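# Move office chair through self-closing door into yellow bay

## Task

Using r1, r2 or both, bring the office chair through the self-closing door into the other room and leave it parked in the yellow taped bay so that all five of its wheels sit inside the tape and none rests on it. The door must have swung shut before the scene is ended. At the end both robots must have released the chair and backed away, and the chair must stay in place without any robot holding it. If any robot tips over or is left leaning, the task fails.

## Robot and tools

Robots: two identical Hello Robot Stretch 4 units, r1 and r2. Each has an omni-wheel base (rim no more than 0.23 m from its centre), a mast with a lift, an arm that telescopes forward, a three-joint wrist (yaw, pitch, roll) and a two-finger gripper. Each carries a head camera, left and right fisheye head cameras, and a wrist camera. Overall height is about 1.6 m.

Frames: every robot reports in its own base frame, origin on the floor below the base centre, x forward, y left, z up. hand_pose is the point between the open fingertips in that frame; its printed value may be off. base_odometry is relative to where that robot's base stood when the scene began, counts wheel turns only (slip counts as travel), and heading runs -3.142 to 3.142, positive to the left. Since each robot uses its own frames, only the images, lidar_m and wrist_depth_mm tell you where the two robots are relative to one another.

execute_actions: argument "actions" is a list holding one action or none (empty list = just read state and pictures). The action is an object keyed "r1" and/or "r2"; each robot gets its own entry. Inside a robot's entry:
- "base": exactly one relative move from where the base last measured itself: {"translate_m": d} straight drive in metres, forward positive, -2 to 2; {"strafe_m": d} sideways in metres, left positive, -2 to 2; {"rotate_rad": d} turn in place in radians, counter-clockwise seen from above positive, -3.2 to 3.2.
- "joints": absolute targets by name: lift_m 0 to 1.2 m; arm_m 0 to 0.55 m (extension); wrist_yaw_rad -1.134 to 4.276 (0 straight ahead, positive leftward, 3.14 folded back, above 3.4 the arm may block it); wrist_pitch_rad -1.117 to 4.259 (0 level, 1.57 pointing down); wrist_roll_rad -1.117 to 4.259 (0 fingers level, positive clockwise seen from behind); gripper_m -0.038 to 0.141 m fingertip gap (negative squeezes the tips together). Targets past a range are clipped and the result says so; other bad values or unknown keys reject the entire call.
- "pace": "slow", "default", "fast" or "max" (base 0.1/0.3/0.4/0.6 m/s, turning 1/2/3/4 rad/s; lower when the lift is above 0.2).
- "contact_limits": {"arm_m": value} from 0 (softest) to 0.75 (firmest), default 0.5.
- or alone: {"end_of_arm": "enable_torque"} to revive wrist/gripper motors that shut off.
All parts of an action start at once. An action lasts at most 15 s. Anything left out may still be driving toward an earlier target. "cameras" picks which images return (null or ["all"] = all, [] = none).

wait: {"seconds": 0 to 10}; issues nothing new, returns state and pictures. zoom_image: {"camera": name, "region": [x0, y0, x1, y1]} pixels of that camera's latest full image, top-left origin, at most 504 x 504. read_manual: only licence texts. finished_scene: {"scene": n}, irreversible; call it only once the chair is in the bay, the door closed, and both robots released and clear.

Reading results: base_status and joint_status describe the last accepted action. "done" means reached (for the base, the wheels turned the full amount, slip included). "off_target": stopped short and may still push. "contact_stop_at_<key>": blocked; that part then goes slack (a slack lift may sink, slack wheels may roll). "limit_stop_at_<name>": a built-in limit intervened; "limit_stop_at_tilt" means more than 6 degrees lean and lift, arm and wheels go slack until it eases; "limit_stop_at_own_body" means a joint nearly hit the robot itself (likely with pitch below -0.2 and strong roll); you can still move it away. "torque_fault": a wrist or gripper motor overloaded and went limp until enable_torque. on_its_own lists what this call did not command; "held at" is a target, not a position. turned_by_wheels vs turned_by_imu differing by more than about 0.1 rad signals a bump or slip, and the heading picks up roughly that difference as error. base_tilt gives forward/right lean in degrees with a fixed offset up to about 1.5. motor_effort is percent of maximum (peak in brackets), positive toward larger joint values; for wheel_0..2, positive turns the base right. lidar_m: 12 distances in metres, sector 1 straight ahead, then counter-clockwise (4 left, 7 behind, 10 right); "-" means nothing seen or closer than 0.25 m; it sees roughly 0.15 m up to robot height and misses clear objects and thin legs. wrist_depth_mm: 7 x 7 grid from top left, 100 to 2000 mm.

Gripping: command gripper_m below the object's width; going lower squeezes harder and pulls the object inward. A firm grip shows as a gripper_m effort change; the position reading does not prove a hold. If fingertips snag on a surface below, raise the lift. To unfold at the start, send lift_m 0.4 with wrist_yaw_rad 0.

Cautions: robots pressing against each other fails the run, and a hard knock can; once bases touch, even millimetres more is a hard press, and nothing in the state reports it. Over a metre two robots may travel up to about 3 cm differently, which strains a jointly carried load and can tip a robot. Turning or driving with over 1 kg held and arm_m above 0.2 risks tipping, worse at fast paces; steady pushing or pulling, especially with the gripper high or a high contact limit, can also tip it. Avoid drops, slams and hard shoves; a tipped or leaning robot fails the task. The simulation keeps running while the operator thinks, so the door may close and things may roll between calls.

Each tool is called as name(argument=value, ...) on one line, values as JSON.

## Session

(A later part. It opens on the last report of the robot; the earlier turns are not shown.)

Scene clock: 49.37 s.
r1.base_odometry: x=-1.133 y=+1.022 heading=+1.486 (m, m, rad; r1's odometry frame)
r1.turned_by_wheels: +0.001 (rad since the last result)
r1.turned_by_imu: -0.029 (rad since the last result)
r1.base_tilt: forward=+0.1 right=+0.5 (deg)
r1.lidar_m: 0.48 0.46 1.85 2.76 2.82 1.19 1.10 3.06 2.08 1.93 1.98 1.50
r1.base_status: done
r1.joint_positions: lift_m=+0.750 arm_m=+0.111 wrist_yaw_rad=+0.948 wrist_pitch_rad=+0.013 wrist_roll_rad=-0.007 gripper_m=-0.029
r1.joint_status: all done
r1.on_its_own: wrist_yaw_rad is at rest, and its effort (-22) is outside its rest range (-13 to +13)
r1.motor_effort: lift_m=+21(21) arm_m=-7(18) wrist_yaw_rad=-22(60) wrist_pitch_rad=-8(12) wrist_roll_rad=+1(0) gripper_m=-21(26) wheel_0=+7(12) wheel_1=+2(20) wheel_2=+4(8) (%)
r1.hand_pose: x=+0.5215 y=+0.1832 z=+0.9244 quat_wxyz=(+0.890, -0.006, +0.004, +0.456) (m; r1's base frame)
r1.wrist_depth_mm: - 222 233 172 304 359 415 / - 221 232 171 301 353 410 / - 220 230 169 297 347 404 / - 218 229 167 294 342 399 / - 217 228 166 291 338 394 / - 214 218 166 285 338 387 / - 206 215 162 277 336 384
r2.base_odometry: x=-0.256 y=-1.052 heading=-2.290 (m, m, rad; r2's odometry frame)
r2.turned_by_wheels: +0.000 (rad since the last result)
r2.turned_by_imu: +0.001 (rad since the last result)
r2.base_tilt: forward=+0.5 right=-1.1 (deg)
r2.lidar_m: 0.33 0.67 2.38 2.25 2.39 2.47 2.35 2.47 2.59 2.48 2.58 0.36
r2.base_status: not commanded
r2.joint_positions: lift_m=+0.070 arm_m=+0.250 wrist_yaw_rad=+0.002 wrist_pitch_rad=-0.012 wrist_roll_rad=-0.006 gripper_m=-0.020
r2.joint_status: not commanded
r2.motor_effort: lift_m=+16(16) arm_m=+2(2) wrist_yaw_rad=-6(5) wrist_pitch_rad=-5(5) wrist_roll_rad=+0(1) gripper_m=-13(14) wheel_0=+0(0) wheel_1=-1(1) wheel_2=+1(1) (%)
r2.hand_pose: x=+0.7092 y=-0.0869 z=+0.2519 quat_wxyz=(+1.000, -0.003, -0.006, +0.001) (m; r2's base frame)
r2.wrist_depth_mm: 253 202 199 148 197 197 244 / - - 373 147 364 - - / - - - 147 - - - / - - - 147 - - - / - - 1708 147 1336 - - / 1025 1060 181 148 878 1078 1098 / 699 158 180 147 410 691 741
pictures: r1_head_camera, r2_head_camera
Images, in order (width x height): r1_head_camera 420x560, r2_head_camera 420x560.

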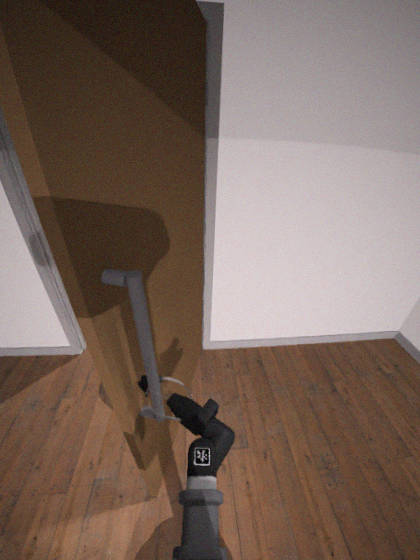

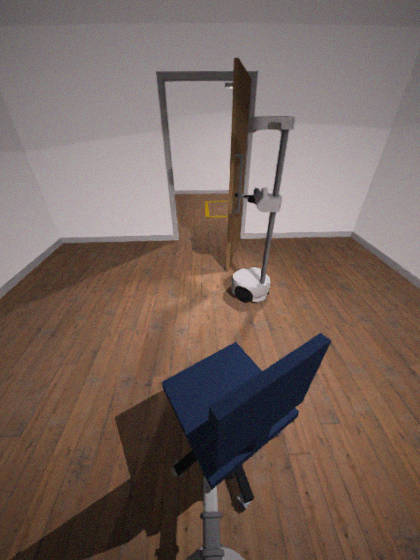

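Strafing now drifts backward slightly, which suffices.

execute_actions(actions=[{"r1":{"base":{"strafe_m":-0.2},"pace":"slow"},"r2":{"base":{"translate_m":0.2},"pace":"slow"}}], cameras=[])

execute_actions(actions=[{"r1":{"base":{"strafe_m":-0.17},"joints":{"arm_m":0.15,"wrist_yaw_rad":1.06},"pace":"slow"},"r2":{"base":{"translate_m":1.2}}}], cameras=["r2_head_camera"])

Scene clock: 53.07 s.
r1.base_odometry: x=-0.934 y=+1.006 heading=+1.488 (m, m, rad; r1's odometry frame)
r1.turned_by_wheels: +0.001 (rad since the last result)
r1.turned_by_imu: +0.002 (rad since the last result)
r1.base_tilt: forward=+0.3 right=+0.5 (deg)
r1.lidar_m: 0.82 0.42 1.89 2.96 3.03 0.99 1.17 2.76 1.88 1.74 1.79 1.52
r1.base_status: done
r1.joint_positions: lift_m=+0.750 arm_m=+0.111 wrist_yaw_rad=+0.952 wrist_pitch_rad=+0.012 wrist_roll_rad=-0.007 gripper_m=-0.029
r1.joint_status: not commanded
r1.on_its_own: wrist_yaw_rad is at rest, and its effort (-34) is outside its rest range (-13 to +13)
r1.motor_effort: lift_m=+21(21) arm_m=-5(7) wrist_yaw_rad=-34(45) wrist_pitch_rad=-9(9) wrist_roll_rad=-1(1) gripper_m=-21(21) wheel_0=+10(13) wheel_1=+3(5) wheel_2=+1(5) (%)
r1.hand_pose: x=+0.5203 y=+0.1842 z=+0.9246 quat_wxyz=(+0.889, -0.006, +0.004, +0.458) (m; r1's base frame)
r1.wrist_depth_mm: - 202 226 285 351 473 676 / - 201 225 177 347 462 647 / - 201 224 174 342 452 621 / - 200 228 171 338 442 609 / - 198 225 168 332 436 597 / - 196 200 167 329 433 591 / - 185 210 162 180 430 569
r2.base_odometry: x=-0.388 y=-1.202 heading=-2.290 (m, m, rad; r2's odometry frame)
r2.turned_by_wheels: +0.000 (rad since the last result)
r2.turned_by_imu: +0.000 (rad since the last result)
r2.base_tilt: forward=+0.5 right=-1.2 (deg)
r2.lidar_m: 0.32 0.64 2.38 2.24 2.35 2.68 2.55 2.64 2.55 2.47 2.57 0.36
r2.base_status: done
r2.joint_positions: lift_m=+0.070 arm_m=+0.250 wrist_yaw_rad=-0.005 wrist_pitch_rad=-0.012 wrist_roll_rad=-0.006 gripper_m=-0.020
r2.joint_status: not commanded
r2.on_its_own: wrist_yaw_rad is at rest, and its effort (+15) is outside its rest range (-13 to +13)
r2.motor_effort: lift_m=+16(16) arm_m=+2(2) wrist_yaw_rad=+15(28) wrist_pitch_rad=-5(6) wrist_roll_rad=+1(1) gripper_m=-8(14) wheel_0=+1(6) wheel_1=+3(5) wheel_2=-5(10) (%)
r2.hand_pose: x=+0.7085 y=-0.0890 z=+0.2518 quat_wxyz=(+1.000, -0.003, -0.006, -0.003) (m; r2's base frame)
r2.wrist_depth_mm: 256 205 190 132 200 215 246 / - - 345 133 370 1229 - / - - - 133 - - - / - - - 132 - - - / - - 1618 132 1308 1182 - / 1025 1042 181 132 960 1060 1078 / 707 621 180 132 402 676 732
pictures: none
No camera images: the call's "cameras" was empty. Leave "cameras" out to get every camera's image.

Scene clock: 58.53 s.
r1.base_odometry: x=-0.765 y=+0.992 heading=+1.488 (m, m, rad; r1's odometry frame)
r1.turned_by_wheels: +0.001 (rad since the last result)
r1.turned_by_imu: +0.001 (rad since the last result)
r1.base_tilt: forward=+0.3 right=+0.5 (deg)
r1.lidar_m: 1.43 0.47 0.71 0.47 0.59 0.90 - 2.47 1.69 1.58 1.61 1.54
r1.base_status: done
r1.joint_positions: lift_m=+0.750 arm_m=+0.149 wrist_yaw_rad=+1.065 wrist_pitch_rad=+0.012 wrist_roll_rad=-0.007 gripper_m=-0.029
r1.joint_status: all done
r1.on_its_own: wrist_yaw_rad is at rest, and its effort (-18) is outside its rest range (-13 to +13)
r1.motor_effort: lift_m=+21(21) arm_m=+7(12) wrist_yaw_rad=-18(61) wrist_pitch_rad=-8(12) wrist_roll_rad=+2(1) gripper_m=-21(24) wheel_0=+5(17) wheel_1=-1(7) wheel_2=+3(7) (%)
r1.hand_pose: x=+0.5359 y=+0.2100 z=+0.9246 quat_wxyz=(+0.861, -0.006, +0.003, +0.508) (m; r1's base frame)
r1.wrist_depth_mm: - 198 229 174 366 512 798 / - 198 228 172 357 500 759 / - 196 226 169 353 484 723 / - 195 224 167 347 477 707 / - 193 223 167 343 466 683 / - 191 210 165 338 466 699 / - 183 212 162 303 459 676
r2.base_odometry: x=-1.178 y=-2.105 heading=-2.289 (m, m, rad; r2's odometry frame)
r2.turned_by_wheels: +0.001 (rad since the last result)
r2.turned_by_imu: +0.011 (rad since the last result)
r2.base_tilt: forward=+0.4 right=-1.1 (deg)
r2.lidar_m: 0.34 0.43 2.35 2.28 2.38 3.29 3.84 3.50 2.57 2.48 0.85 0.31
r2.base_status: done
r2.joint_positions: lift_m=+0.070 arm_m=+0.250 wrist_yaw_rad=+0.005 wrist_pitch_rad=-0.012 wrist_roll_rad=-0.006 gripper_m=-0.020
r2.joint_status: not commanded
r2.on_its_own: wrist_yaw_rad is at rest, and its effort (-15) is outside its rest range (-13 to +13)
r2.motor_effort: lift_m=+16(17) arm_m=+2(2) wrist_yaw_rad=-15(22) wrist_pitch_rad=-6(6) wrist_roll_rad=+1(1) gripper_m=-9(10) wheel_0=+6(10) wheel_1=+4(8) wheel_2=+3(18) (%)
r2.hand_pose: x=+0.7095 y=-0.0859 z=+0.2518 quat_wxyz=(+1.000, -0.003, -0.006, +0.003) (m; r2's base frame)
r2.wrist_depth_mm: 257 204 179 135 200 199 245 / 1537 1537 312 135 368 1008 798 / 1464 1537 150 135 - 1098 788 / 1499 1618 148 135 - 1098 798 / 1576 1576 147 135 1756 1078 798 / 1042 1025 146 135 1025 991 788 / 699 159 145 133 621 707 723
pictures: r2_head_camera
Images, in order (width x height): r2_head_camera 420x560.

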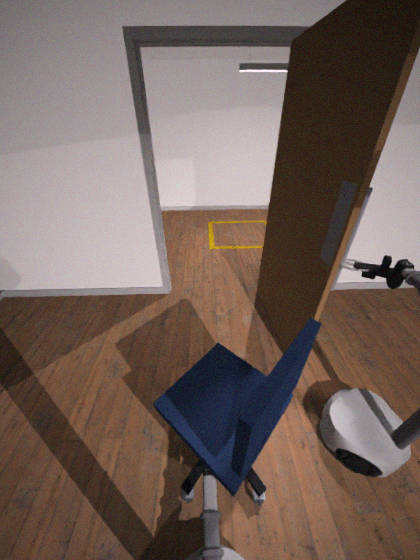

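execute_actions(actions=[{"r2":{"base":{"translate_m":1.75}}}], cameras=["r2_head_camera"])

Scene clock: 66.00 s.
r1.base_odometry: x=-0.765 y=+0.992 heading=+1.488 (m, m, rad; r1's odometry frame)
r1.turned_by_wheels: +0.000 (rad since the last result)
r1.turned_by_imu: -0.002 (rad since the last result)
r1.base_tilt: forward=+0.4 right=+0.5 (deg)
r1.lidar_m: 1.39 0.45 1.21 3.13 3.19 4.14 - 2.50 1.69 1.57 1.60 1.51
r1.base_status: not commanded
r1.joint_positions: lift_m=+0.750 arm_m=+0.149 wrist_yaw_rad=+1.065 wrist_pitch_rad=+0.012 wrist_roll_rad=-0.007 gripper_m=-0.029
r1.joint_status: not commanded
r1.on_its_own: wrist_yaw_rad is at rest, and its effort (-18) is outside its rest range (-13 to +13)
r1.motor_effort: lift_m=+21(21) arm_m=+7(7) wrist_yaw_rad=-18(16) wrist_pitch_rad=-8(7) wrist_roll_rad=-1(1) gripper_m=-20(22) wheel_0=+5(5) wheel_1=-1(1) wheel_2=+3(3) (%)
r1.hand_pose: x=+0.5359 y=+0.2100 z=+0.9246 quat_wxyz=(+0.861, -0.006, +0.003, +0.508) (m; r1's base frame)
r1.wrist_depth_mm: - 198 229 174 364 512 798 / - 197 228 172 357 500 759 / - 196 227 169 353 484 723 / - 195 224 168 345 477 699 / - 193 222 166 343 469 683 / - 191 209 165 338 462 707 / - 184 212 162 303 462 676
r2.base_odometry: x=-2.329 y=-3.423 heading=-2.289 (m, m, rad; r2's odometry frame)
r2.turned_by_wheels: +0.000 (rad since the last result)
r2.turned_by_imu: +0.010 (rad since the last result)
r2.base_tilt: forward=+0.5 right=-1.1 (deg)
r2.lidar_m: 0.38 0.51 0.50 1.38 2.35 3.28 - 0.95 0.66 0.60 0.62 0.37
r2.base_status: done
r2.joint_positions: lift_m=+0.070 arm_m=+0.250 wrist_yaw_rad=+0.001 wrist_pitch_rad=-0.012 wrist_roll_rad=-0.006 gripper_m=-0.020
r2.joint_status: not commanded
r2.motor_effort: lift_m=+16(15) arm_m=+2(2) wrist_yaw_rad=-6(17) wrist_pitch_rad=-6(6) wrist_roll_rad=+0(0) gripper_m=-9(9) wheel_0=+3(13) wheel_1=+1(8) wheel_2=+0(7) (%)
r2.hand_pose: x=+0.7091 y=-0.0870 z=+0.2518 quat_wxyz=(+1.000, -0.003, -0.006, +0.001) (m; r2's base frame)
r2.wrist_depth_mm: 256 219 179 136 200 200 246 / - - 253 136 368 - - / - - - 136 - - - / - - - 136 - - - / - - 1397 136 - - - / 1042 1025 177 137 1060 1060 1098 / 699 163 176 135 627 715 715
pictures: r2_head_camera
Images, in order (width x height): r2_head_camera 420x560.

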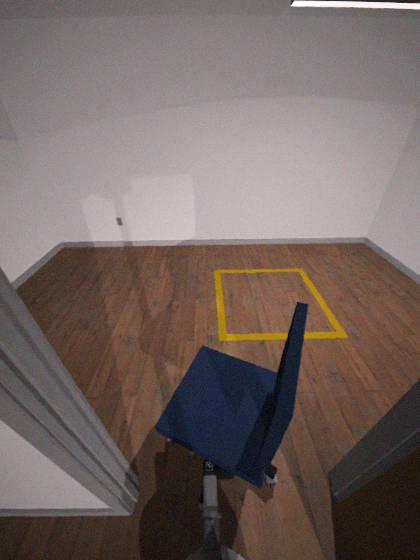

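execute_actions(actions=[{"r2":{"base":{"rotate_rad":-0.1},"joints":{"wrist_yaw_rad":0.1},"pace":"slow"}}], cameras=[])

execute_actions(actions=[{"r2":{"base":{"rotate_rad":-0.1},"joints":{"wrist_yaw_rad":0.15},"pace":"slow"}}], cameras=[])

execute_actions(actions=[{"r2":{"base":{"rotate_rad":-0.12},"joints":{"wrist_yaw_rad":0.2},"pace":"slow"}}], cameras=[])

execute_actions(actions=[{"r2":{"base":{"translate_m":0.9}}}], cameras=["r2_head_camera"])

Scene clock: 67.67 s.
r1.base_odometry: x=-0.765 y=+0.992 heading=+1.488 (m, m, rad; r1's odometry frame)
r1.turned_by_wheels: +0.000 (rad since the last result)
r1.turned_by_imu: +0.000 (rad since the last result)
r1.base_tilt: forward=+0.3 right=+0.6 (deg)
r1.lidar_m: 1.41 0.46 1.22 3.13 3.22 4.12 - 2.47 1.69 1.58 1.62 1.53
r1.base_status: not commanded
r1.joint_positions: lift_m=+0.750 arm_m=+0.149 wrist_yaw_rad=+1.065 wrist_pitch_rad=+0.012 wrist_roll_rad=-0.007 gripper_m=-0.029
r1.joint_status: not commanded
r1.on_its_own: wrist_yaw_rad is at rest, and its effort (-15) is outside its rest range (-13 to +13)
r1.motor_effort: lift_m=+21(21) arm_m=+7(7) wrist_yaw_rad=-15(15) wrist_pitch_rad=-7(8) wrist_roll_rad=+2(0) gripper_m=-22(22) wheel_0=+5(5) wheel_1=-1(1) wheel_2=+3(3) (%)
r1.hand_pose: x=+0.5359 y=+0.2100 z=+0.9246 quat_wxyz=(+0.861, -0.006, +0.003, +0.508) (m; r1's base frame)
r1.wrist_depth_mm: - 198 229 174 364 517 798 / - 198 228 172 357 500 759 / - 196 226 169 351 484 723 / - 195 224 168 347 477 699 / - 193 222 167 343 469 683 / - 191 209 165 340 466 707 / - 184 212 162 304 455 668
r2.base_odometry: x=-2.329 y=-3.423 heading=-2.388 (m, m, rad; r2's odometry frame)
r2.turned_by_wheels: -0.099 (rad since the last result)
r2.turned_by_imu: -0.100 (rad since the last result)
r2.base_tilt: forward=+0.4 right=-1.1 (deg)
r2.lidar_m: 0.40 0.49 0.50 0.99 2.30 3.01 - 1.23 0.67 0.60 0.60 0.38
r2.base_status: done
r2.joint_positions: lift_m=+0.070 arm_m=+0.250 wrist_yaw_rad=+0.106 wrist_pitch_rad=-0.012 wrist_roll_rad=-0.006 gripper_m=-0.020
r2.joint_status: all done
r2.on_its_own: wrist_yaw_rad is at rest, and its effort (-17) is outside its rest range (-13 to +13)
r2.motor_effort: lift_m=+16(16) arm_m=+2(3) wrist_yaw_rad=-17(59) wrist_pitch_rad=-7(7) wrist_roll_rad=+1(1) gripper_m=-13(15) wheel_0=+5(19) wheel_1=+1(8) wheel_2=+5(10) (%)
r2.hand_pose: x=+0.7165 y=-0.0564 z=+0.2517 quat_wxyz=(+0.999, -0.003, -0.006, +0.053) (m; r2's base frame)
r2.wrist_depth_mm: 255 217 189 140 199 199 245 / - 377 342 141 362 - - / - - - 141 - - - / - - - 141 - - - / - - 1464 141 - - - / 1025 1008 176 141 960 1078 1098 / 699 163 176 140 621 676 723
pictures: none
No camera images: the call's "cameras" was empty. Leave "cameras" out to get every camera's image.

Scene clock: 68.80 s.
r1.base_odometry: x=-0.765 y=+0.992 heading=+1.488 (m, m, rad; r1's odometry frame)
r1.turned_by_wheels: +0.000 (rad since the last result)
r1.turned_by_imu: +0.000 (rad since the last result)
r1.base_tilt: forward=+0.1 right=+0.5 (deg)
r1.lidar_m: 1.42 0.44 1.21 3.13 3.20 4.11 - 2.51 1.68 1.57 1.61 1.54
r1.base_status: not commanded
r1.joint_positions: lift_m=+0.750 arm_m=+0.149 wrist_yaw_rad=+1.065 wrist_pitch_rad=+0.012 wrist_roll_rad=-0.007 gripper_m=-0.029
r1.joint_status: not commanded
r1.on_its_own: wrist_yaw_rad is at rest, and its effort (-16) is outside its rest range (-13 to +13)
r1.motor_effort: lift_m=+21(21) arm_m=+7(7) wrist_yaw_rad=-16(17) wrist_pitch_rad=-9(7) wrist_roll_rad=+2(1) gripper_m=-23(22) wheel_0=+5(5) wheel_1=-1(1) wheel_2=+3(3) (%)
r1.hand_pose: x=+0.5359 y=+0.2100 z=+0.9246 quat_wxyz=(+0.861, -0.006, +0.003, +0.508) (m; r1's base frame)
r1.wrist_depth_mm: - 198 229 174 366 512 798 / - 197 228 172 357 496 759 / - 196 226 169 351 484 723 / - 195 224 168 347 473 699 / - 194 222 166 343 469 683 / - 191 209 165 338 462 699 / - 184 212 162 304 462 676
r2.base_odometry: x=-2.329 y=-3.423 heading=-2.488 (m, m, rad; r2's odometry frame)
r2.turned_by_wheels: -0.101 (rad since the last result)
r2.turned_by_imu: -0.102 (rad since the last result)
r2.base_tilt: forward=+0.5 right=-1.2 (deg)
r2.lidar_m: 0.39 0.46 0.50 0.78 2.27 2.75 - 1.28 0.72 0.61 0.59 0.43
r2.base_status: done
r2.joint_positions: lift_m=+0.070 arm_m=+0.250 wrist_yaw_rad=+0.148 wrist_pitch_rad=-0.012 wrist_roll_rad=-0.006 gripper_m=-0.020
r2.joint_status: all done
r2.motor_effort: lift_m=+16(16) arm_m=+1(3) wrist_yaw_rad=+7(83) wrist_pitch_rad=-6(7) wrist_roll_rad=+0(1) gripper_m=-13(16) wheel_0=-5(25) wheel_1=-1(9) wheel_2=-2(18) (%)
r2.hand_pose: x=+0.7189 y=-0.0441 z=+0.2518 quat_wxyz=(+0.997, -0.003, -0.006, +0.074) (m; r2's base frame)
r2.wrist_depth_mm: 255 217 200 148 198 198 244 / - 379 370 149 364 364 - / - - - 148 - - - / - - - 148 - - - / - - - 148 - - - / 1008 1025 182 148 195 1078 1098 / 707 449 180 147 627 668 732
pictures: none
No camera images: the call's "cameras" was empty. Leave "cameras" out to get every camera's image.

Scene clock: 69.97 s.
r1.base_odometry: x=-0.765 y=+0.992 heading=+1.488 (m, m, rad; r1's odometry frame)
r1.turned_by_wheels: +0.000 (rad since the last result)
r1.turned_by_imu: +0.000 (rad since the last result)
r1.base_tilt: forward=+0.2 right=+0.5 (deg)
r1.lidar_m: 1.42 0.45 1.20 3.12 3.19 4.15 - 2.47 1.70 1.57 1.60 1.53
r1.base_status: not commanded
r1.joint_positions: lift_m=+0.750 arm_m=+0.149 wrist_yaw_rad=+1.065 wrist_pitch_rad=+0.012 wrist_roll_rad=-0.007 gripper_m=-0.029
r1.joint_status: not commanded
r1.on_its_own: wrist_yaw_rad is at rest, and its effort (-17) is outside its rest range (-13 to +13)
r1.motor_effort: lift_m=+22(21) arm_m=+7(7) wrist_yaw_rad=-17(15) wrist_pitch_rad=-9(7) wrist_roll_rad=+1(1) gripper_m=-21(21) wheel_0=+5(5) wheel_1=-1(1) wheel_2=+3(3) (%)
r1.hand_pose: x=+0.5359 y=+0.2100 z=+0.9246 quat_wxyz=(+0.861, -0.006, +0.003, +0.508) (m; r1's base frame)
r1.wrist_depth_mm: - 198 229 174 364 512 798 / - 198 228 172 357 500 768 / - 196 226 169 351 488 723 / - 196 224 168 347 477 691 / - 193 223 166 343 466 676 / - 191 209 165 338 462 676 / - 184 212 162 303 462 676
r2.base_odometry: x=-2.329 y=-3.423 heading=-2.609 (m, m, rad; r2's odometry frame)
r2.turned_by_wheels: -0.121 (rad since the last result)
r2.turned_by_imu: -0.122 (rad since the last result)
r2.base_tilt: forward=+0.5 right=-1.1 (deg)
r2.lidar_m: 0.40 0.45 0.50 0.62 2.26 2.57 - 5.45 0.77 0.61 0.61 0.43
r2.base_status: done
r2.joint_positions: lift_m=+0.070 arm_m=+0.250 wrist_yaw_rad=+0.194 wrist_pitch_rad=-0.012 wrist_roll_rad=-0.006 gripper_m=-0.020
r2.joint_status: all done
r2.on_its_own: wrist_yaw_rad is at rest, and its effort (+17) is outside its rest range (-13 to +13)
r2.motor_effort: lift_m=+16(16) arm_m=+2(2) wrist_yaw_rad=+17(92) wrist_pitch_rad=-5(6) wrist_roll_rad=+0(1) gripper_m=-13(17) wheel_0=-5(22) wheel_1=-2(9) wheel_2=-1(22) (%)
r2.hand_pose: x=+0.7205 y=-0.0302 z=+0.2519 quat_wxyz=(+0.995, -0.002, -0.006, +0.097) (m; r2's base frame)
r2.wrist_depth_mm: 255 218 200 147 198 198 244 / - 377 370 147 362 364 362 / - - - 147 - - - / - - - 147 - - - / - - - 148 - - - / 1042 1025 186 147 186 1078 1098 / 699 402 430 146 627 627 732
pictures: none
No camera images: the call's "cameras" was empty. Leave "cameras" out to get every camera's image.

Scene clock: 74.47 s.
r1.base_odometry: x=-0.765 y=+0.992 heading=+1.488 (m, m, rad; r1's odometry frame)
r1.turned_by_wheels: +0.000 (rad since the last result)
r1.turned_by_imu: -0.001 (rad since the last result)
r1.base_tilt: forward=+0.1 right=+0.5 (deg)
r1.lidar_m: 1.43 0.44 1.94 3.13 3.18 4.14 - 2.48 1.69 1.57 1.61 1.52
r1.base_status: not commanded
r1.joint_positions: lift_m=+0.750 arm_m=+0.149 wrist_yaw_rad=+1.065 wrist_pitch_rad=+0.012 wrist_roll_rad=-0.007 gripper_m=-0.029
r1.joint_status: not commanded
r1.on_its_own: wrist_yaw_rad is at rest, and its effort (-18) is outside its rest range (-13 to +13)
r1.motor_effort: lift_m=+21(21) arm_m=+7(7) wrist_yaw_rad=-18(18) wrist_pitch_rad=-9(8) wrist_roll_rad=+1(0) gripper_m=-22(22) wheel_0=+4(5) wheel_1=-1(1) wheel_2=+3(3) (%)
r1.hand_pose: x=+0.5359 y=+0.2100 z=+0.9246 quat_wxyz=(+0.861, -0.006, +0.003, +0.508) (m; r1's base frame)
r1.wrist_depth_mm: - 198 229 174 364 512 798 / - 198 228 172 357 500 759 / - 196 227 170 351 484 723 / - 195 225 167 347 473 699 / - 193 223 166 343 466 683 / - 191 210 165 340 462 707 / - 184 212 162 303 459 676
r2.base_odometry: x=-3.105 y=-3.879 heading=-2.610 (m, m, rad; r2's odometry frame)
r2.turned_by_wheels: -0.001 (rad since the last result)
r2.turned_by_imu: -0.008 (rad since the last result)
r2.base_tilt: forward=+0.4 right=-1.1 (deg)
r2.lidar_m: 0.36 0.40 2.71 2.55 0.88 0.76 - 0.72 0.54 0.74 2.24 0.33
r2.base_status: done
r2.joint_positions: lift_m=+0.070 arm_m=+0.250 wrist_yaw_rad=+0.193 wrist_pitch_rad=-0.012 wrist_roll_rad=-0.006 gripper_m=-0.020
r2.joint_status: not commanded
r2.on_its_own: wrist_yaw_rad is at rest, and its effort (+19) is outside its rest range (-13 to +13)
r2.motor_effort: lift_m=+16(16) arm_m=+2(2) wrist_yaw_rad=+19(40) wrist_pitch_rad=-6(6) wrist_roll_rad=+0(0) gripper_m=-9(13) wheel_0=-4(9) wheel_1=-1(8) wheel_2=-3(20) (%)
r2.hand_pose: x=+0.7205 y=-0.0305 z=+0.2518 quat_wxyz=(+0.995, -0.002, -0.006, +0.096) (m; r2's base frame)
r2.wrist_depth_mm: 256 239 202 136 187 200 246 / 1756 1808 377 135 336 - - / 1808 1808 1863 136 - - - / 1756 1863 1921 136 - - - / 1756 1756 1863 136 1756 - - / 1025 1042 185 136 180 1060 1118 / 699 621 621 135 179 627 732
pictures: r2_head_camera
Images, in order (width x height): r2_head_camera 420x560.

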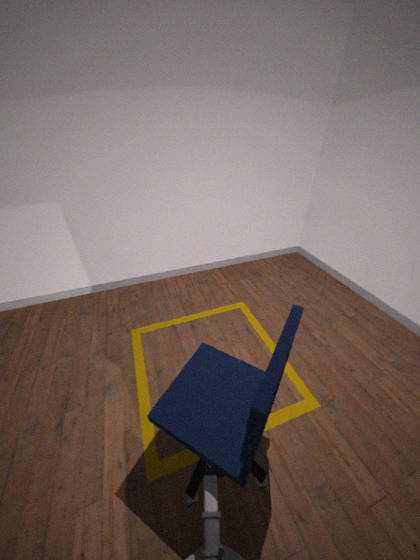

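execute_actions(actions=[{"r2":{"base":{"translate_m":0.47}},"r1":{"joints":{"gripper_m":0.11}}}], cameras=[])

execute_actions(actions=[{"r2":{"joints":{"gripper_m":0.14}},"r1":{"joints":{"arm_m":0.05},"pace":"slow"}}], cameras=[])

execute_actions(actions=[{"r2":{"base":{"translate_m":-0.4},"joints":{"arm_m":0}}}], cameras=["r1_head_camera","r2_head_camera","r2_wrist_camera"])

Scene clock: 77.83 s.
r1.base_odometry: x=-0.765 y=+0.992 heading=+1.488 (m, m, rad; r1's odometry frame)
r1.turned_by_wheels: +0.000 (rad since the last result)
r1.turned_by_imu: -0.001 (rad since the last result)
r1.base_tilt: forward=+0.1 right=+0.6 (deg)
r1.lidar_m: 1.43 1.25 1.20 3.12 3.21 4.12 - 2.49 1.71 1.57 1.61 1.49
r1.base_status: not commanded
r1.joint_positions: lift_m=+0.750 arm_m=+0.149 wrist_yaw_rad=+1.060 wrist_pitch_rad=+0.012 wrist_roll_rad=-0.007 gripper_m=+0.110
r1.joint_status: all done
r1.motor_effort: lift_m=+21(21) arm_m=+7(7) wrist_yaw_rad=-2(29) wrist_pitch_rad=-8(7) wrist_roll_rad=+0(0) gripper_m=+0(22) wheel_0=+2(5) wheel_1=+0(1) wheel_2=+1(3) (%)
r1.hand_pose: x=+0.5369 y=+0.2090 z=+0.9246 quat_wxyz=(+0.863, -0.006, +0.003, +0.506) (m; r1's base frame)
r1.wrist_depth_mm: - - 1098 1042 976 917 878 / - - 1078 1025 976 917 878 / - - 1060 1025 960 917 878 / - - 1060 1008 960 917 878 / - - 1060 1008 960 904 866 / - - 1042 1008 204 891 866 / - - 1060 151 960 878 854
r2.base_odometry: x=-3.510 y=-4.117 heading=-2.610 (m, m, rad; r2's odometry frame)
r2.turned_by_wheels: +0.000 (rad since the last result)
r2.turned_by_imu: -0.001 (rad since the last result)
r2.base_tilt: forward=+0.4 right=-1.2 (deg)
r2.lidar_m: 0.31 0.43 2.24 2.69 1.91 1.17 1.17 0.86 0.96 1.56 2.08 0.36
r2.base_status: done
r2.joint_positions: lift_m=+0.070 arm_m=+0.250 wrist_yaw_rad=+0.195 wrist_pitch_rad=-0.012 wrist_roll_rad=-0.006 gripper_m=-0.020
r2.joint_status: not commanded
r2.motor_effort: lift_m=+16(17) arm_m=+2(2) wrist_yaw_rad=+13(28) wrist_pitch_rad=-6(6) wrist_roll_rad=+1(1) gripper_m=-11(11) wheel_0=-3(4) wheel_1=+0(5) wheel_2=-1(19) (%)
r2.hand_pose: x=+0.7205 y=-0.0298 z=+0.2518 quat_wxyz=(+0.995, -0.002, -0.006, +0.097) (m; r2's base frame)
r2.wrist_depth_mm: 256 204 190 134 188 201 246 / 1366 1397 342 133 368 1618 1708 / 1430 1430 1464 134 1576 1618 1661 / 1397 1430 1499 133 1576 1661 1708 / 1366 1430 1430 134 1618 1661 1661 / 1060 1025 182 134 976 1060 1098 / 699 621 179 133 407 676 715
pictures: none
No camera images: the call's "cameras" was empty. Leave "cameras" out to get every camera's image.

Scene clock: 80.33 s.
r1.base_odometry: x=-0.765 y=+0.992 heading=+1.488 (m, m, rad; r1's odometry frame)
r1.turned_by_wheels: +0.000 (rad since the last result)
r1.turned_by_imu: -0.001 (rad since the last result)
r1.base_tilt: forward=+0.1 right=+0.5 (deg)
r1.lidar_m: 1.42 1.46 1.78 3.13 3.18 4.12 - 2.52 1.70 1.57 1.61 1.52
r1.base_status: not commanded
r1.joint_positions: lift_m=+0.750 arm_m=+0.051 wrist_yaw_rad=+1.060 wrist_pitch_rad=+0.012 wrist_roll_rad=-0.007 gripper_m=+0.110
r1.joint_status: all done
r1.motor_effort: lift_m=+21(21) arm_m=-7(7) wrist_yaw_rad=-1(2) wrist_pitch_rad=-8(8) wrist_roll_rad=+2(1) gripper_m=-1(2) wheel_0=+1(2) wheel_1=+0(0) wheel_2=+1(1) (%)
r1.hand_pose: x=+0.4394 y=+0.2090 z=+0.9246 quat_wxyz=(+0.863, -0.006, +0.003, +0.506) (m; r1's base frame)
r1.wrist_depth_mm: - - - 1921 1464 1138 976 / - - - 1921 1499 1160 991 / - - - 1983 1464 1160 991 / - - - 1983 1464 1160 991 / - - - 1921 1499 1160 991 / - - - 1983 204 1160 991 / - - - 151 1464 1098 976
r2.base_odometry: x=-3.510 y=-4.117 heading=-2.610 (m, m, rad; r2's odometry frame)
r2.turned_by_wheels: +0.000 (rad since the last result)
r2.turned_by_imu: +0.001 (rad since the last result)
r2.base_tilt: forward=+0.5 right=-1.1 (deg)
r2.lidar_m: 0.34 0.48 2.23 2.68 1.89 1.13 0.92 0.87 0.97 1.58 2.07 0.39
r2.base_status: not commanded
r2.joint_positions: lift_m=+0.070 arm_m=+0.250 wrist_yaw_rad=+0.196 wrist_pitch_rad=-0.012 wrist_roll_rad=-0.006 gripper_m=+0.140
r2.joint_status: all done
r2.motor_effort: lift_m=+16(16) arm_m=+2(2) wrist_yaw_rad=+10(19) wrist_pitch_rad=-5(5) wrist_roll_rad=+1(0) gripper_m=+0(9) wheel_0=-2(3) wheel_1=+0(0) wheel_2=-3(5) (%)
r2.hand_pose: x=+0.7206 y=-0.0294 z=+0.2518 quat_wxyz=(+0.995, -0.002, -0.006, +0.098) (m; r2's base frame)
r2.wrist_depth_mm: 255 204 202 142 187 200 246 / 1397 1397 377 142 334 1576 1756 / 1336 1397 1464 142 1576 1576 1661 / 1366 1430 1464 143 1618 1661 1708 / 1336 1464 1430 143 1537 1576 1708 / 1042 215 960 143 891 960 1098 / 691 654 661 142 455 676 732
pictures: none
No camera images: the call's "cameras" was empty. Leave "cameras" out to get every camera's image.

Scene clock: 83.17 s.
r1.base_odometry: x=-0.765 y=+0.992 heading=+1.488 (m, m, rad; r1's odometry frame)
r1.turned_by_wheels: +0.000 (rad since the last result)
r1.turned_by_imu: -0.001 (rad since the last result)
r1.base_tilt: forward=+0.0 right=+0.4 (deg)
r1.lidar_m: 1.43 1.47 1.80 3.13 3.22 4.13 - 2.48 1.68 1.56 1.62 1.55
r1.base_status: not commanded
r1.joint_positions: lift_m=+0.750 arm_m=+0.051 wrist_yaw_rad=+1.060 wrist_pitch_rad=+0.012 wrist_roll_rad=-0.007 gripper_m=+0.110
r1.joint_status: not commanded
r1.motor_effort: lift_m=+21(21) arm_m=-7(7) wrist_yaw_rad=-7(4) wrist_pitch_rad=-8(8) wrist_roll_rad=+1(1) gripper_m=-3(2) wheel_0=+1(1) wheel_1=+0(0) wheel_2=+1(1) (%)
r1.hand_pose: x=+0.4394 y=+0.2090 z=+0.9246 quat_wxyz=(+0.863, -0.006, +0.003, +0.506) (m; r1's base frame)
r1.wrist_depth_mm: - - - 1983 1464 1138 976 / - - - 1921 1464 1160 991 / - - - 1921 1499 1182 991 / - - - 1983 1464 1160 991 / - - - 1983 1499 1160 991 / - - - 1983 204 1182 991 / - - - 151 1464 1098 991
r2.base_odometry: x=-3.166 y=-3.915 heading=-2.610 (m, m, rad; r2's odometry frame)
r2.turned_by_wheels: +0.000 (rad since the last result)
r2.turned_by_imu: +0.000 (rad since the last result)
r2.base_tilt: forward=+0.4 right=-1.2 (deg)
r2.lidar_m: 0.73 1.10 2.65 2.57 1.06 0.66 0.54 0.54 0.57 0.88 2.21 0.85
r2.base_status: done
r2.joint_positions: lift_m=+0.070 arm_m=+0.001 wrist_yaw_rad=+0.200 wrist_pitch_rad=-0.012 wrist_roll_rad=-0.006 gripper_m=+0.140
r2.joint_status: all done
r2.motor_effort: lift_m=+17(16) arm_m=-5(4) wrist_yaw_rad=-1(9) wrist_pitch_rad=-5(6) wrist_roll_rad=+1(1) gripper_m=+0(1) wheel_0=+0(5) wheel_1=+1(4) wheel_2=-1(6) (%)
r2.hand_pose: x=+0.4719 y=-0.0284 z=+0.2519 quat_wxyz=(+0.995, -0.002, -0.006, +0.100) (m; r2's base frame)
r2.wrist_depth_mm: 1921 - - - - 647 - / 1921 - - 591 525 683 - / 1921 - - 723 699 699 - / 1863 - - - - - - / 1921 1983 - - - - - / 1060 206 917 768 715 227 1098 / 699 661 585 149 668 525 741
pictures: r1_head_camera, r2_head_camera, r2_wrist_camera
Images, in order (width x height): r1_head_camera 420x560, r2_head_camera 420x560, r2_wrist_camera 616x392.

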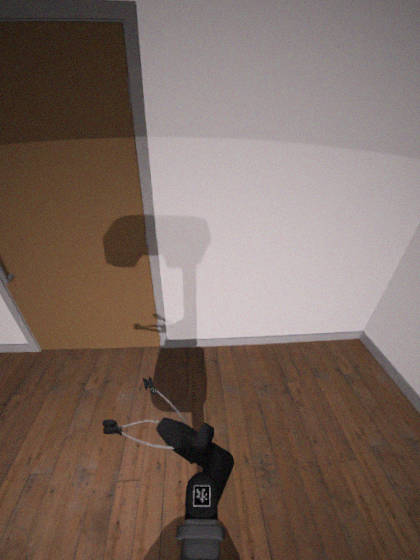

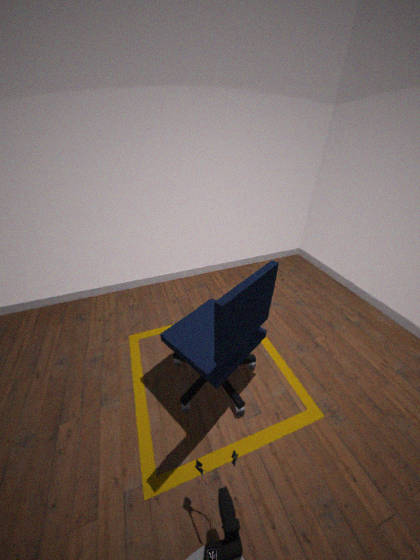

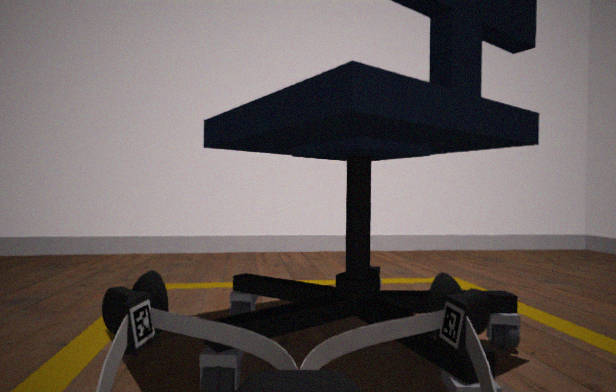

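finished_scene(scene=2)

The scene is finished: the task was done.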